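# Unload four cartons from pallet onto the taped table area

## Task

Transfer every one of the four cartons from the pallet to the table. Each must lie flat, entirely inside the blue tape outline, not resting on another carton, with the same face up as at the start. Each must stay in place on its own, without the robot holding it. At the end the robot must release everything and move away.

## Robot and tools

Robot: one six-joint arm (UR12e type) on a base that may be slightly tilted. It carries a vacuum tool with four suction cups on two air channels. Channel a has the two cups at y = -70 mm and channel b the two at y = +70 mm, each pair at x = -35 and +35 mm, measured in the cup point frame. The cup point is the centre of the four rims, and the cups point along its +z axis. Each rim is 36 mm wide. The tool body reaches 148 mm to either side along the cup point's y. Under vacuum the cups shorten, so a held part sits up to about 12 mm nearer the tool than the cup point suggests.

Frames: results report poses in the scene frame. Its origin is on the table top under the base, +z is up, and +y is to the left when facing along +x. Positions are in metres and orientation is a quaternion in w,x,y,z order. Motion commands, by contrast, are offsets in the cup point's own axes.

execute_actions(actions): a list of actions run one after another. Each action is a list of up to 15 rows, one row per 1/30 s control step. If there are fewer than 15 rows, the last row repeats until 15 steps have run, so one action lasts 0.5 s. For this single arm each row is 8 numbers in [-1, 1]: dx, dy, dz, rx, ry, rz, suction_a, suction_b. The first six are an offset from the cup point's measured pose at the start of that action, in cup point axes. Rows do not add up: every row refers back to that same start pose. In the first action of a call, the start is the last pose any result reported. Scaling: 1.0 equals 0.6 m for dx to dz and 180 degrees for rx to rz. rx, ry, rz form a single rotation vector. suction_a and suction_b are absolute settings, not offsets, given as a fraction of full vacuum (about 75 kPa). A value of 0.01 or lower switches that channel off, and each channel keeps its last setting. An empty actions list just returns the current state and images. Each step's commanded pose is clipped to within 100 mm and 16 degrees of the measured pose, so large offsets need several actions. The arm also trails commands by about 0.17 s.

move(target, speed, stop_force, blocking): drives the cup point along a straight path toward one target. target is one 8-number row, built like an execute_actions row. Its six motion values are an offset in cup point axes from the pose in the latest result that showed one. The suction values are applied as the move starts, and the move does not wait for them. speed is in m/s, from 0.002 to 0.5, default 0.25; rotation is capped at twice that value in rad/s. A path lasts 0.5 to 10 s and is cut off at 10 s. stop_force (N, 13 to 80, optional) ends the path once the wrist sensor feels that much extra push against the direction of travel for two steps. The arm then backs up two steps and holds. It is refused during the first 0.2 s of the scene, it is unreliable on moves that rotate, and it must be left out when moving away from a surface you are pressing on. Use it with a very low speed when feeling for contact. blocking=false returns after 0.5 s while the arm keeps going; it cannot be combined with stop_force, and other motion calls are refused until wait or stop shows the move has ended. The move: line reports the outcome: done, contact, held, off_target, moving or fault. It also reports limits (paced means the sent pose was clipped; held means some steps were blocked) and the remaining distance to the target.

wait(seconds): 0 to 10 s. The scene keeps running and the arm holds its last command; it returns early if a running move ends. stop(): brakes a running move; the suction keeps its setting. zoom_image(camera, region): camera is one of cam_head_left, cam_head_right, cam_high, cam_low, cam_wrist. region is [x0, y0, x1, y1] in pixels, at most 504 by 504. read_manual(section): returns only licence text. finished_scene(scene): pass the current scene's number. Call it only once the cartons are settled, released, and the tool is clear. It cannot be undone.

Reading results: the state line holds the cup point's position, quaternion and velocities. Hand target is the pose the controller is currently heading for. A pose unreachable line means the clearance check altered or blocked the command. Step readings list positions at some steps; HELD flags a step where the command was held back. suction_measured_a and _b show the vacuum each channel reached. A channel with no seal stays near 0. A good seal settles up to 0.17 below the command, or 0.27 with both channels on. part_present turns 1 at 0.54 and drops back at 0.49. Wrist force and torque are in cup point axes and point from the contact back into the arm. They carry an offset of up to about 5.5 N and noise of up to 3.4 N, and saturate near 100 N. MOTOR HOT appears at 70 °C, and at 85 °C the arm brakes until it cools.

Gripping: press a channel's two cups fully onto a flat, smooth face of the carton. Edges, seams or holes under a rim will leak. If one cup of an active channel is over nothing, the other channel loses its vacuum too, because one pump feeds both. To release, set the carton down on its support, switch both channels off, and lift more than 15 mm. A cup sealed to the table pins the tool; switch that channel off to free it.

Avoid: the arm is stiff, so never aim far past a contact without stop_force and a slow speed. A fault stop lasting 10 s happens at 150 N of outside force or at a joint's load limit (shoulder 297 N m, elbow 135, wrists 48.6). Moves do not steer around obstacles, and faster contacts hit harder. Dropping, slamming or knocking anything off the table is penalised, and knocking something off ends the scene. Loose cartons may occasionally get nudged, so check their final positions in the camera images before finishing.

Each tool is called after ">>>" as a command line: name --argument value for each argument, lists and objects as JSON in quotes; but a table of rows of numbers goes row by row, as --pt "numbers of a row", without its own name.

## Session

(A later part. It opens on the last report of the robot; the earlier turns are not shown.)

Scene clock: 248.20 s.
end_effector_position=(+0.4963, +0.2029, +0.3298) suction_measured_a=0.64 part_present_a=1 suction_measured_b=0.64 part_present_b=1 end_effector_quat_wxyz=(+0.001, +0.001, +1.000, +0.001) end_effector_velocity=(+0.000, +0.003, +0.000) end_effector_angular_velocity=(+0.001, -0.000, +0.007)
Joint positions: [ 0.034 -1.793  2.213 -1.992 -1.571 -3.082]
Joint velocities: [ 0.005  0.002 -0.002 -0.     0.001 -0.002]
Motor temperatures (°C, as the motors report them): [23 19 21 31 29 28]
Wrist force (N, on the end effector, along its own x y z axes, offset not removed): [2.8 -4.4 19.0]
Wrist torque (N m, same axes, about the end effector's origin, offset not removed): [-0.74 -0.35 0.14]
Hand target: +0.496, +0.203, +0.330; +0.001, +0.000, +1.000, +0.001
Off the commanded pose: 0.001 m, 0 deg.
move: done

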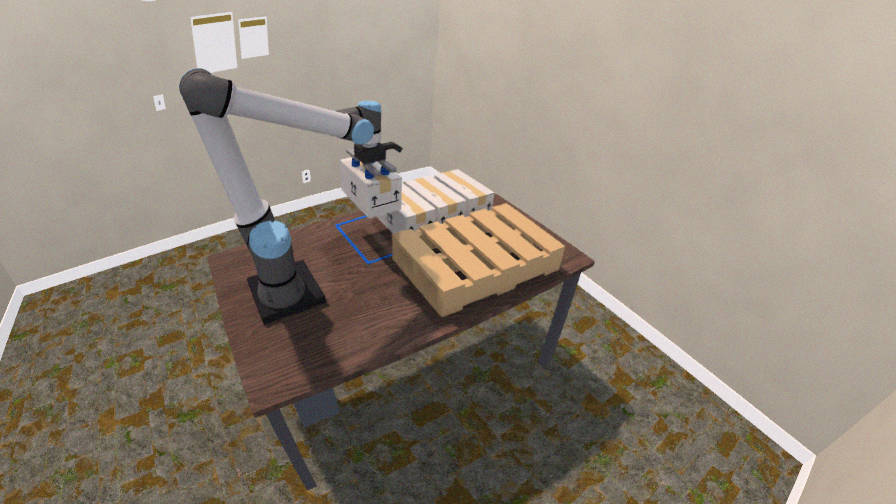

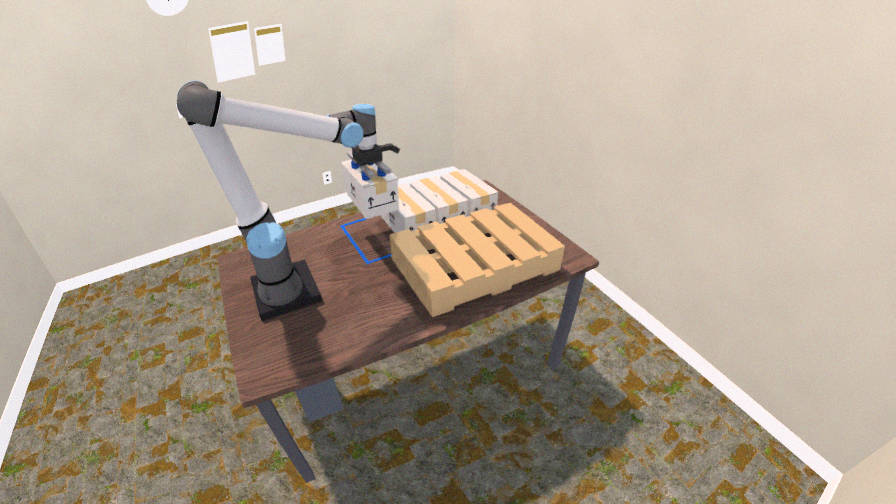

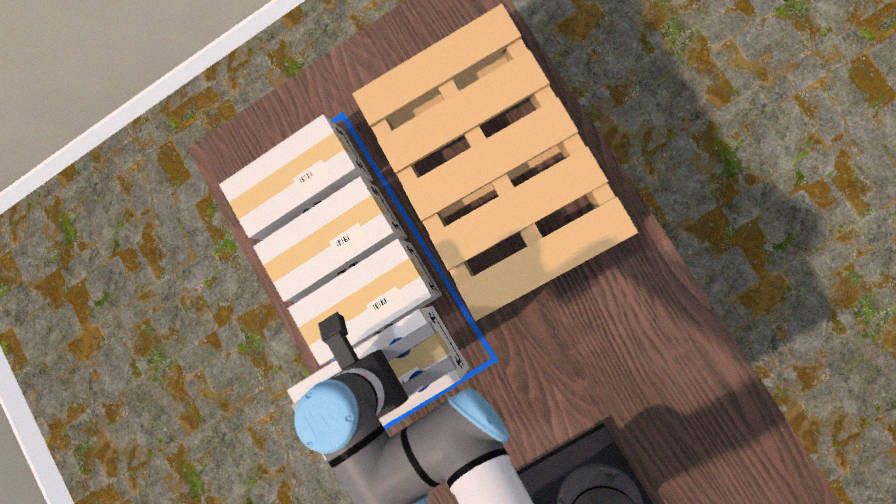

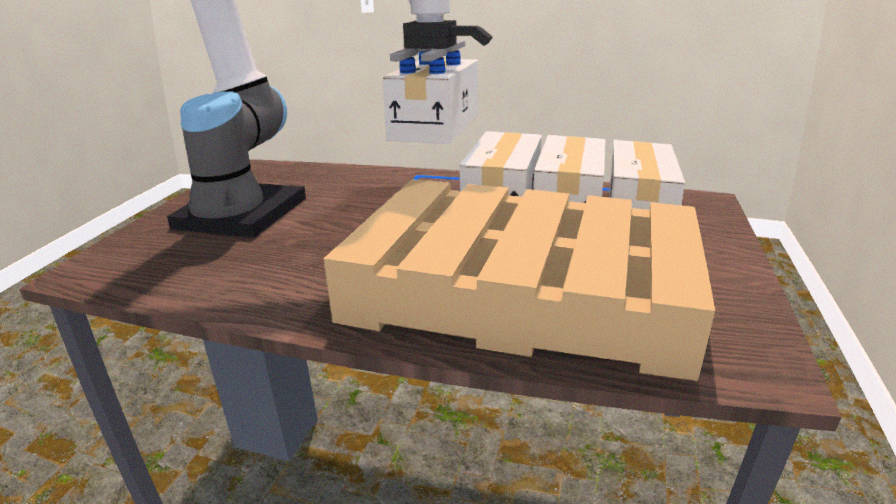

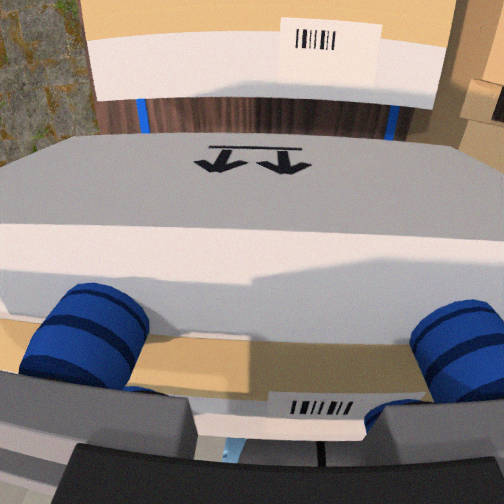

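>>> move --target '[0,-0.005,0.305,0,0,0,1,1]' --speed 0.25

>>> move --target '[0,0,0.05,0,0,0,1,1]' --speed 0.01 --stop_force 13

>>> execute_actions --actions '[[[0,0,-0.002,0,0,0,0,0]]]'

>>> move --target '[0,0,-0.4,0,0,0,0,0]' --speed 0.4

Scene clock: 254.63 s.
end_effector_position=(+0.4963, +0.2000, +0.1473) suction_measured_a=0.64 part_present_a=1 suction_measured_b=0.64 part_present_b=1 end_effector_quat_wxyz=(+0.001, +0.001, +1.000, +0.001) end_effector_velocity=(+0.001, +0.001, -0.003) end_effector_angular_velocity=(+0.000, -0.001, +0.000)
Joint positions: [ 0.028 -1.555  2.408 -2.425 -1.57  -3.088]
Joint velocities: [ 0.001  0.006  0.001 -0.008 -0.     0.001]
Motor temperatures (°C, as the motors report them): [23 19 21 31 29 28]
Wrist force (N, on the end effector, along its own x y z axes, offset not removed): [0.7 -1.7 17.1]
Wrist torque (N m, same axes, about the end effector's origin, offset not removed): [-0.51 -0.10 0.10]
Hand target: +0.496, +0.200, +0.147; +0.001, +0.001, +1.000, +0.001
Off the commanded pose: 0.001 m, 0 deg.
move: done

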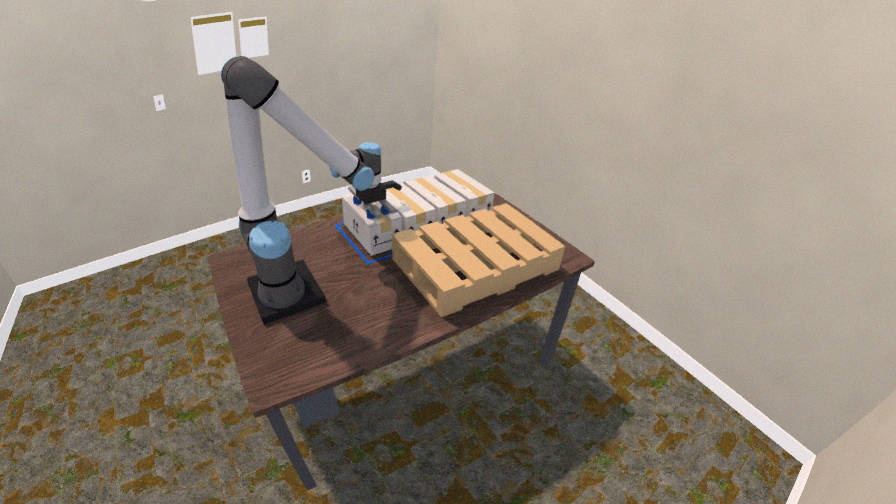

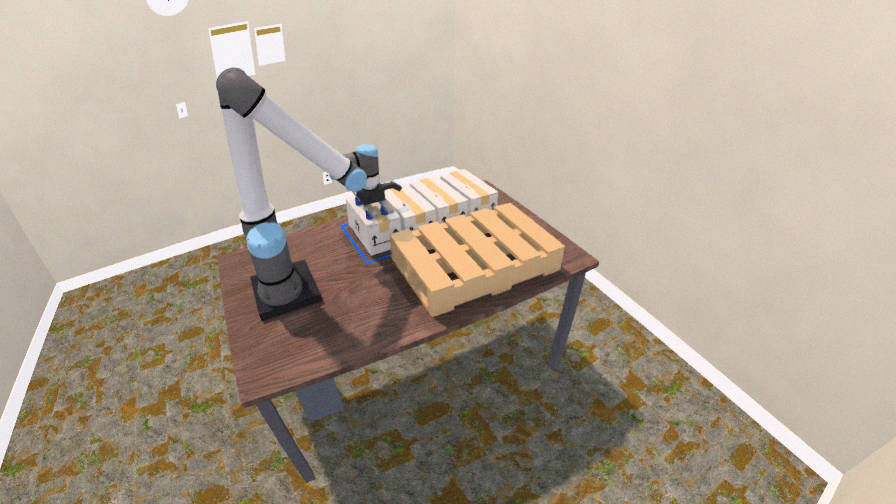

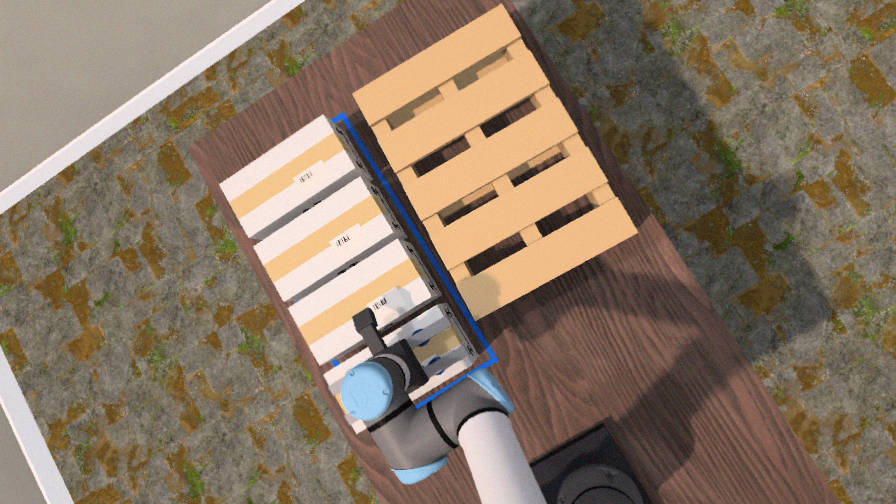

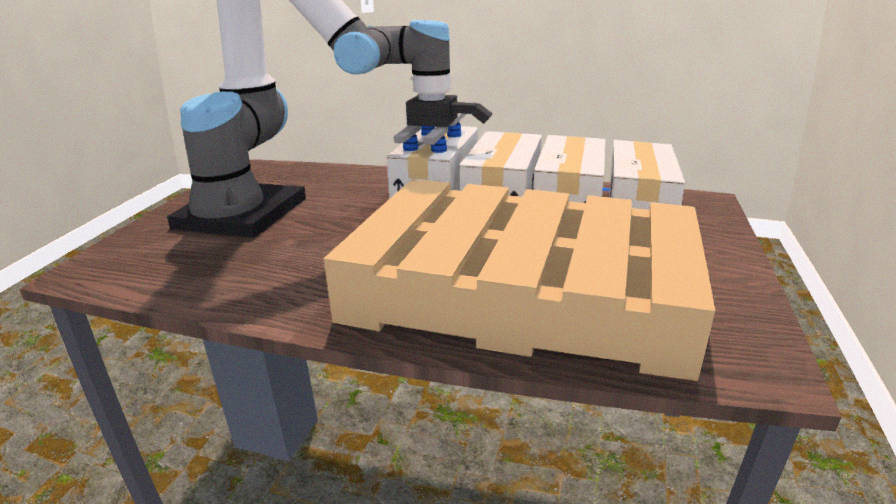

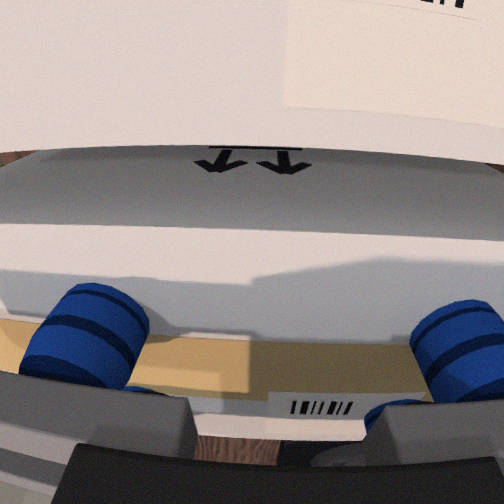

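Scene clock: 256.13 s.
end_effector_position=(+0.4963, +0.2000, +0.1363) suction_measured_a=0.64 part_present_a=1 suction_measured_b=0.64 part_present_b=1 end_effector_quat_wxyz=(+0.001, +0.001, +1.000, +0.001) end_effector_velocity=(-0.002, +0.000, +0.002) end_effector_angular_velocity=(+0.001, +0.005, +0.000)
Joint positions: [ 0.028 -1.534  2.416 -2.454 -1.57  -3.088]
Joint velocities: [ 0.    -0.004 -0.001  0.011  0.001 -0.   ]
Motor temperatures (°C, as the motors report them): [23 19 21 31 29 28]
Wrist force (N, on the end effector, along its own x y z axes, offset not removed): [-6.4 1.0 -15.5]
Wrist torque (N m, same axes, about the end effector's origin, offset not removed): [2.12 -0.26 -0.36]
Hand target: +0.496, +0.200, +0.137; +0.001, +0.001, +1.000, +0.001
Off the commanded pose: 0.019 m, 0 deg.
move: contact

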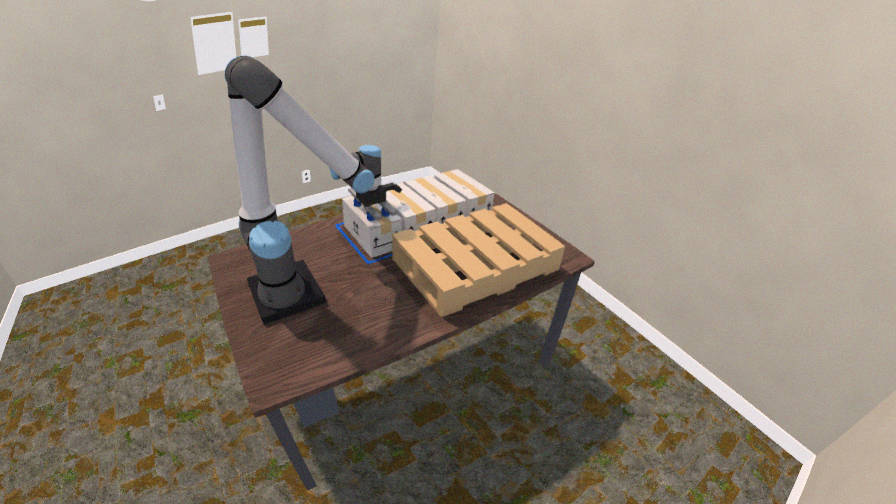

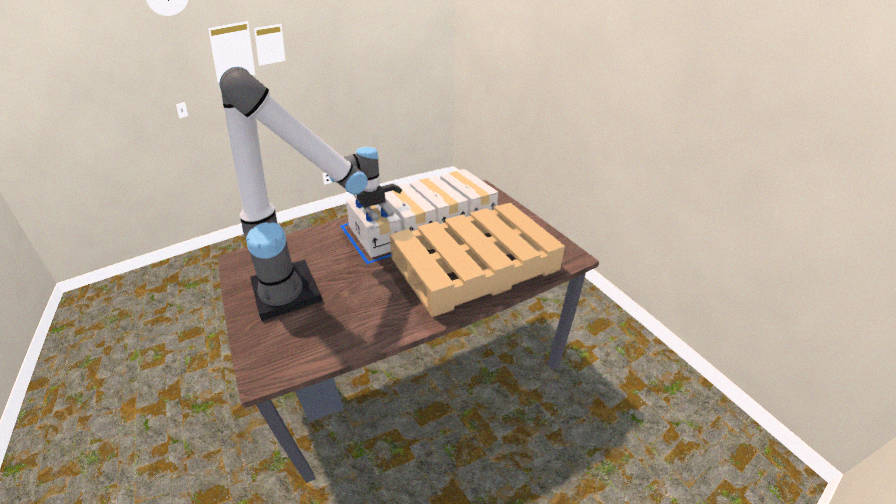

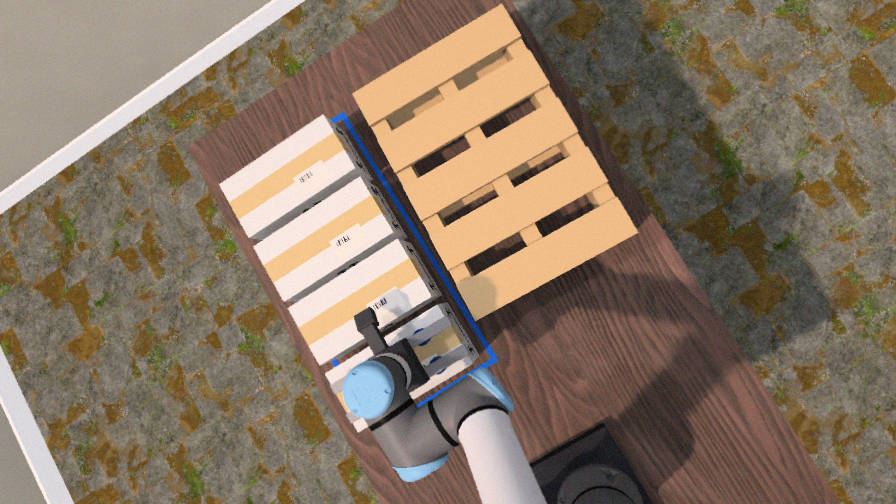

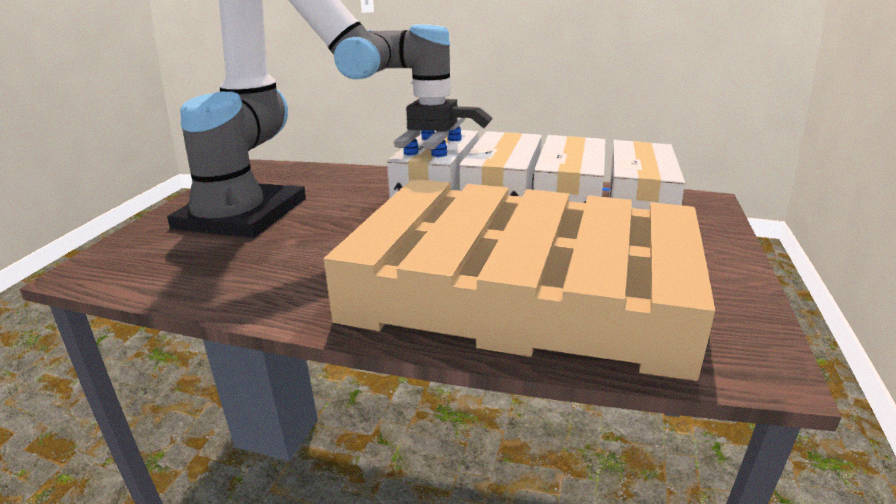

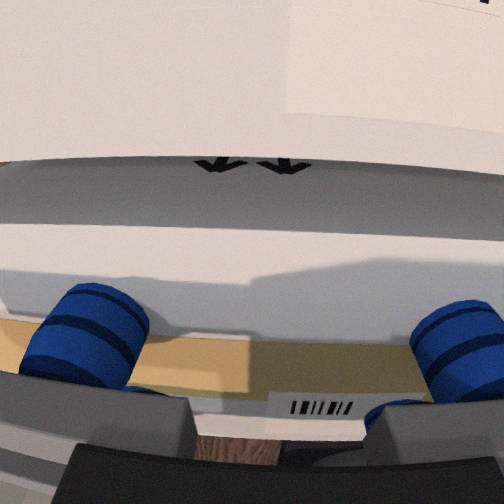

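Scene clock: 256.63 s.
end_effector_position=(+0.4963, +0.2000, +0.1374) suction_measured_a=0.01 part_present_a=0 suction_measured_b=0.01 part_present_b=0 end_effector_quat_wxyz=(+0.001, +0.001, +1.000, +0.001) end_effector_velocity=(-0.001, +0.000, -0.000) end_effector_angular_velocity=(+0.000, +0.000, +0.001)
Joint positions: [ 0.028 -1.536  2.415 -2.451 -1.57  -3.088]
Joint velocities: [ 0.001 -0.001  0.001  0.     0.    -0.   ]
Motor temperatures (°C, as the motors report them): [23 19 21 31 29 28]
Wrist force (N, on the end effector, along its own x y z axes, offset not removed): [1.8 -1.4 -48.4]
Wrist torque (N m, same axes, about the end effector's origin, offset not removed): [-0.02 -0.31 0.05]
Hand target: +0.496, +0.200, +0.137; +0.001, +0.001, +1.000, +0.001
Off the commanded pose: 0.000 m, 0 deg.
Step readings (end_effector_position):
0: (+0.4963, +0.2000, +0.1363)
1: (+0.4963, +0.2000, +0.1363)
2: (+0.4963, +0.2000, +0.1365)
4: (+0.4964, +0.2000, +0.1370)
8: (+0.4963, +0.2000, +0.1373)
15: end_effector_position above

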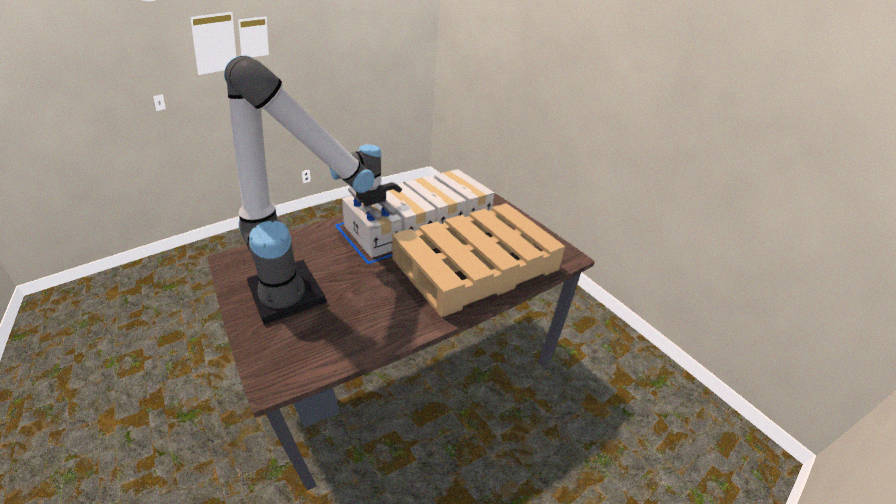

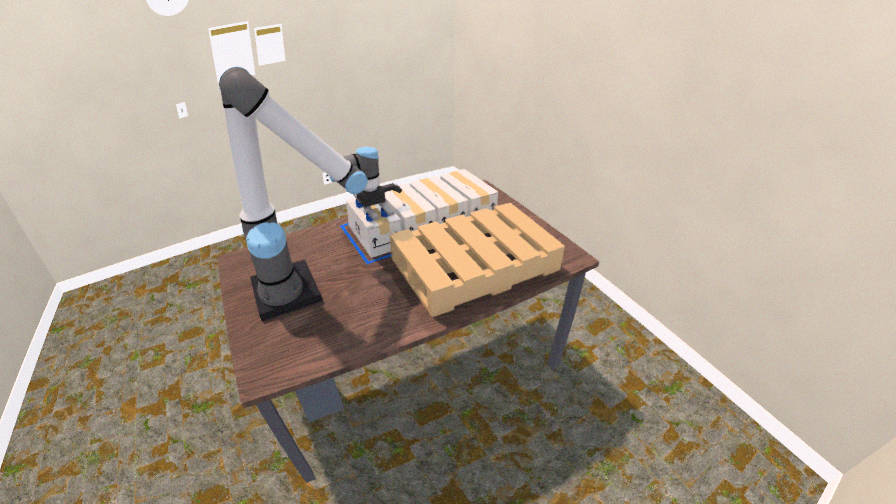

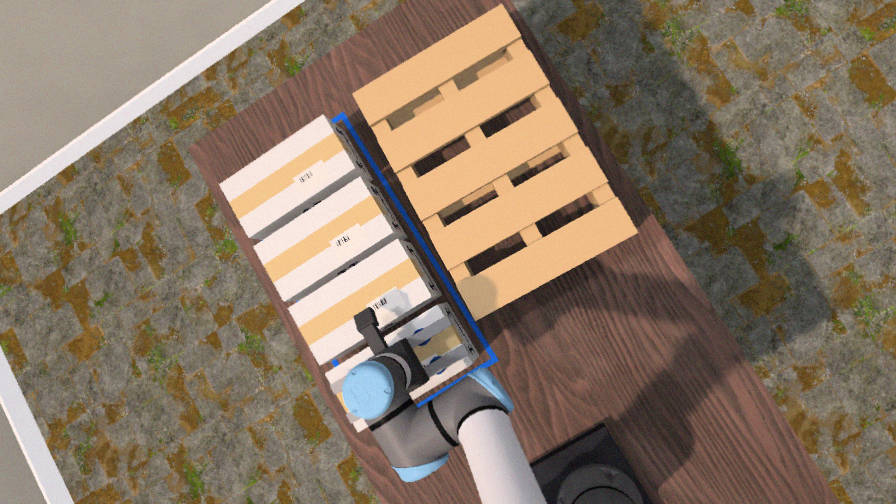

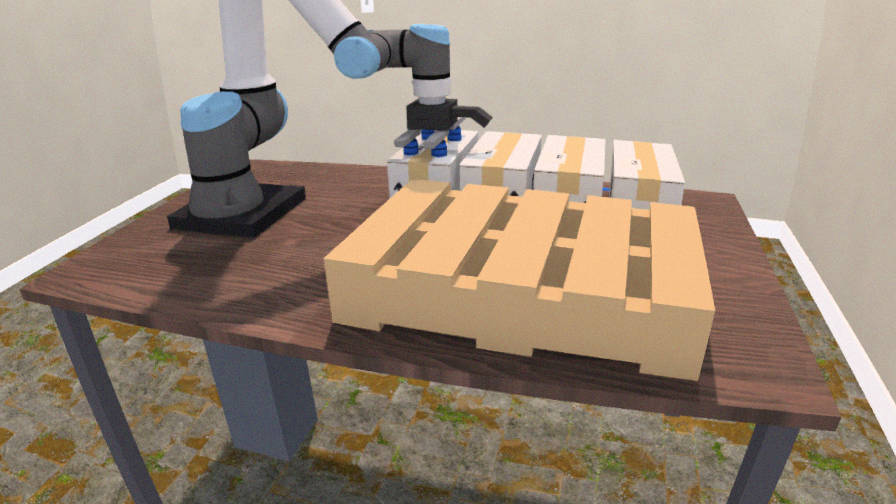

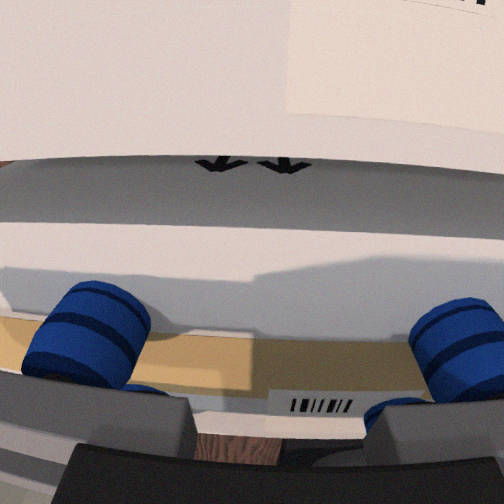

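Scene clock: 258.03 s.
end_effector_position=(+0.4962, +0.1998, +0.3769) suction_measured_a=0.01 part_present_a=0 suction_measured_b=0.01 part_present_b=0 end_effector_quat_wxyz=(+0.001, +0.001, +1.000, +0.001) end_effector_velocity=(+0.000, +0.000, +0.002) end_effector_angular_velocity=(+0.000, +0.003, +0.000)
Joint positions: [ 0.028 -1.829  2.151 -1.894 -1.571 -3.088]
Joint velocities: [-0.    -0.    -0.004  0.007  0.    -0.   ]
Motor temperatures (°C, as the motors report them): [23 19 21 31 29 28]
Wrist force (N, on the end effector, along its own x y z axes, offset not removed): [1.8 -2.1 0.1]
Wrist torque (N m, same axes, about the end effector's origin, offset not removed): [-0.38 -0.35 0.11]
Hand target: +0.496, +0.200, +0.377; +0.001, +0.001, +1.000, +0.001
Off the commanded pose: 0.001 m, 0 deg.
move: done

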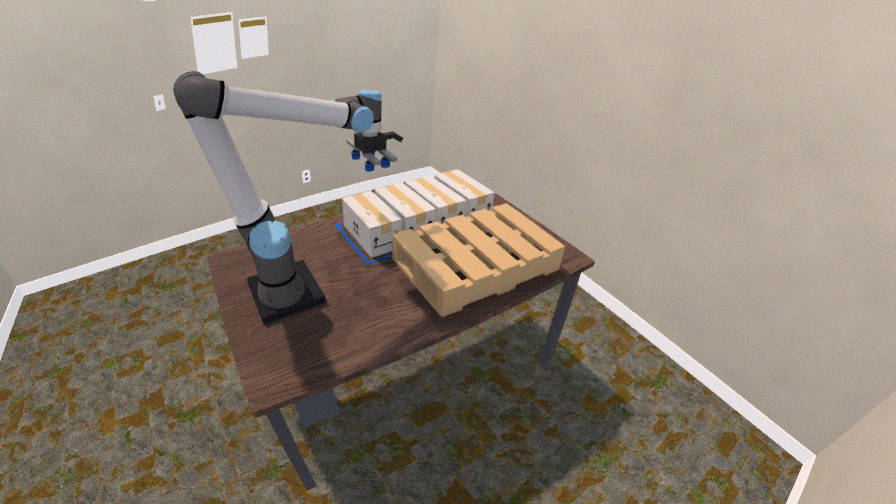

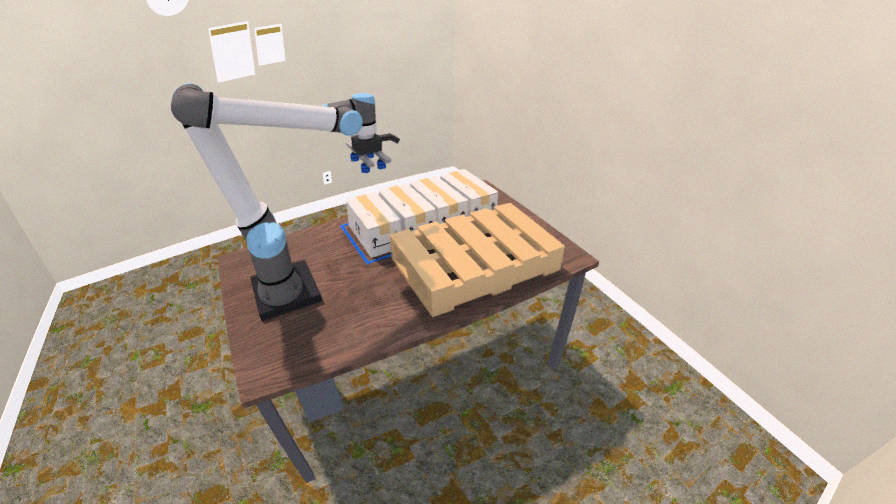

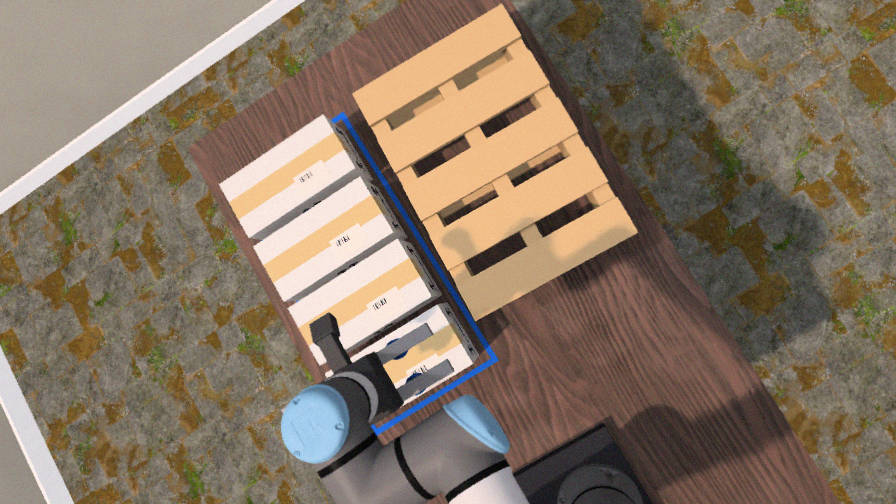

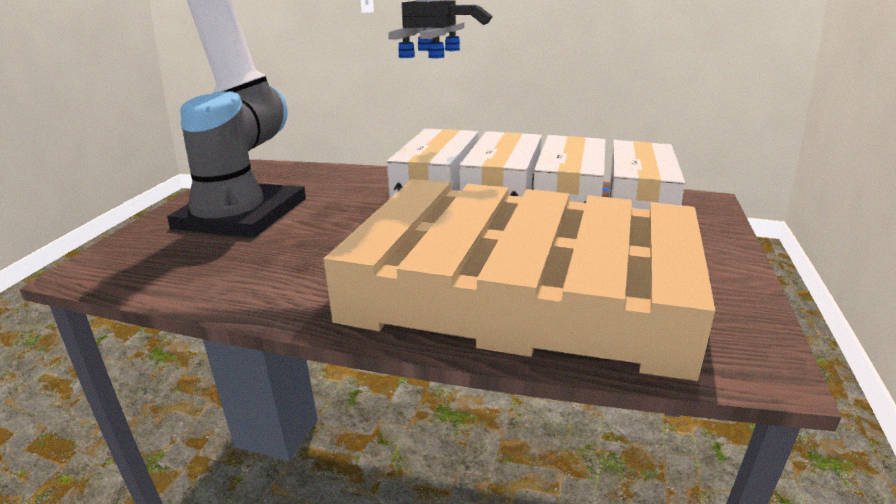

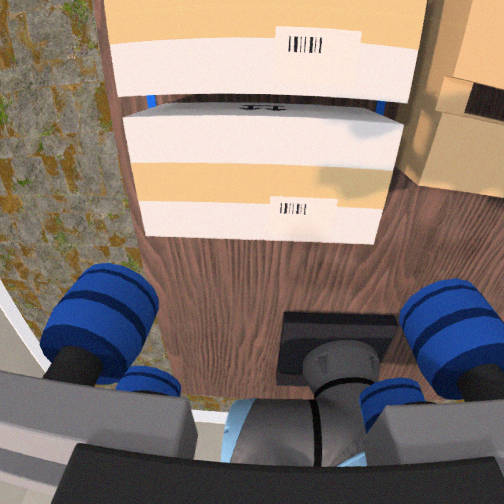

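>>> finished_scene --scene 1

The scene is finished: the task was done.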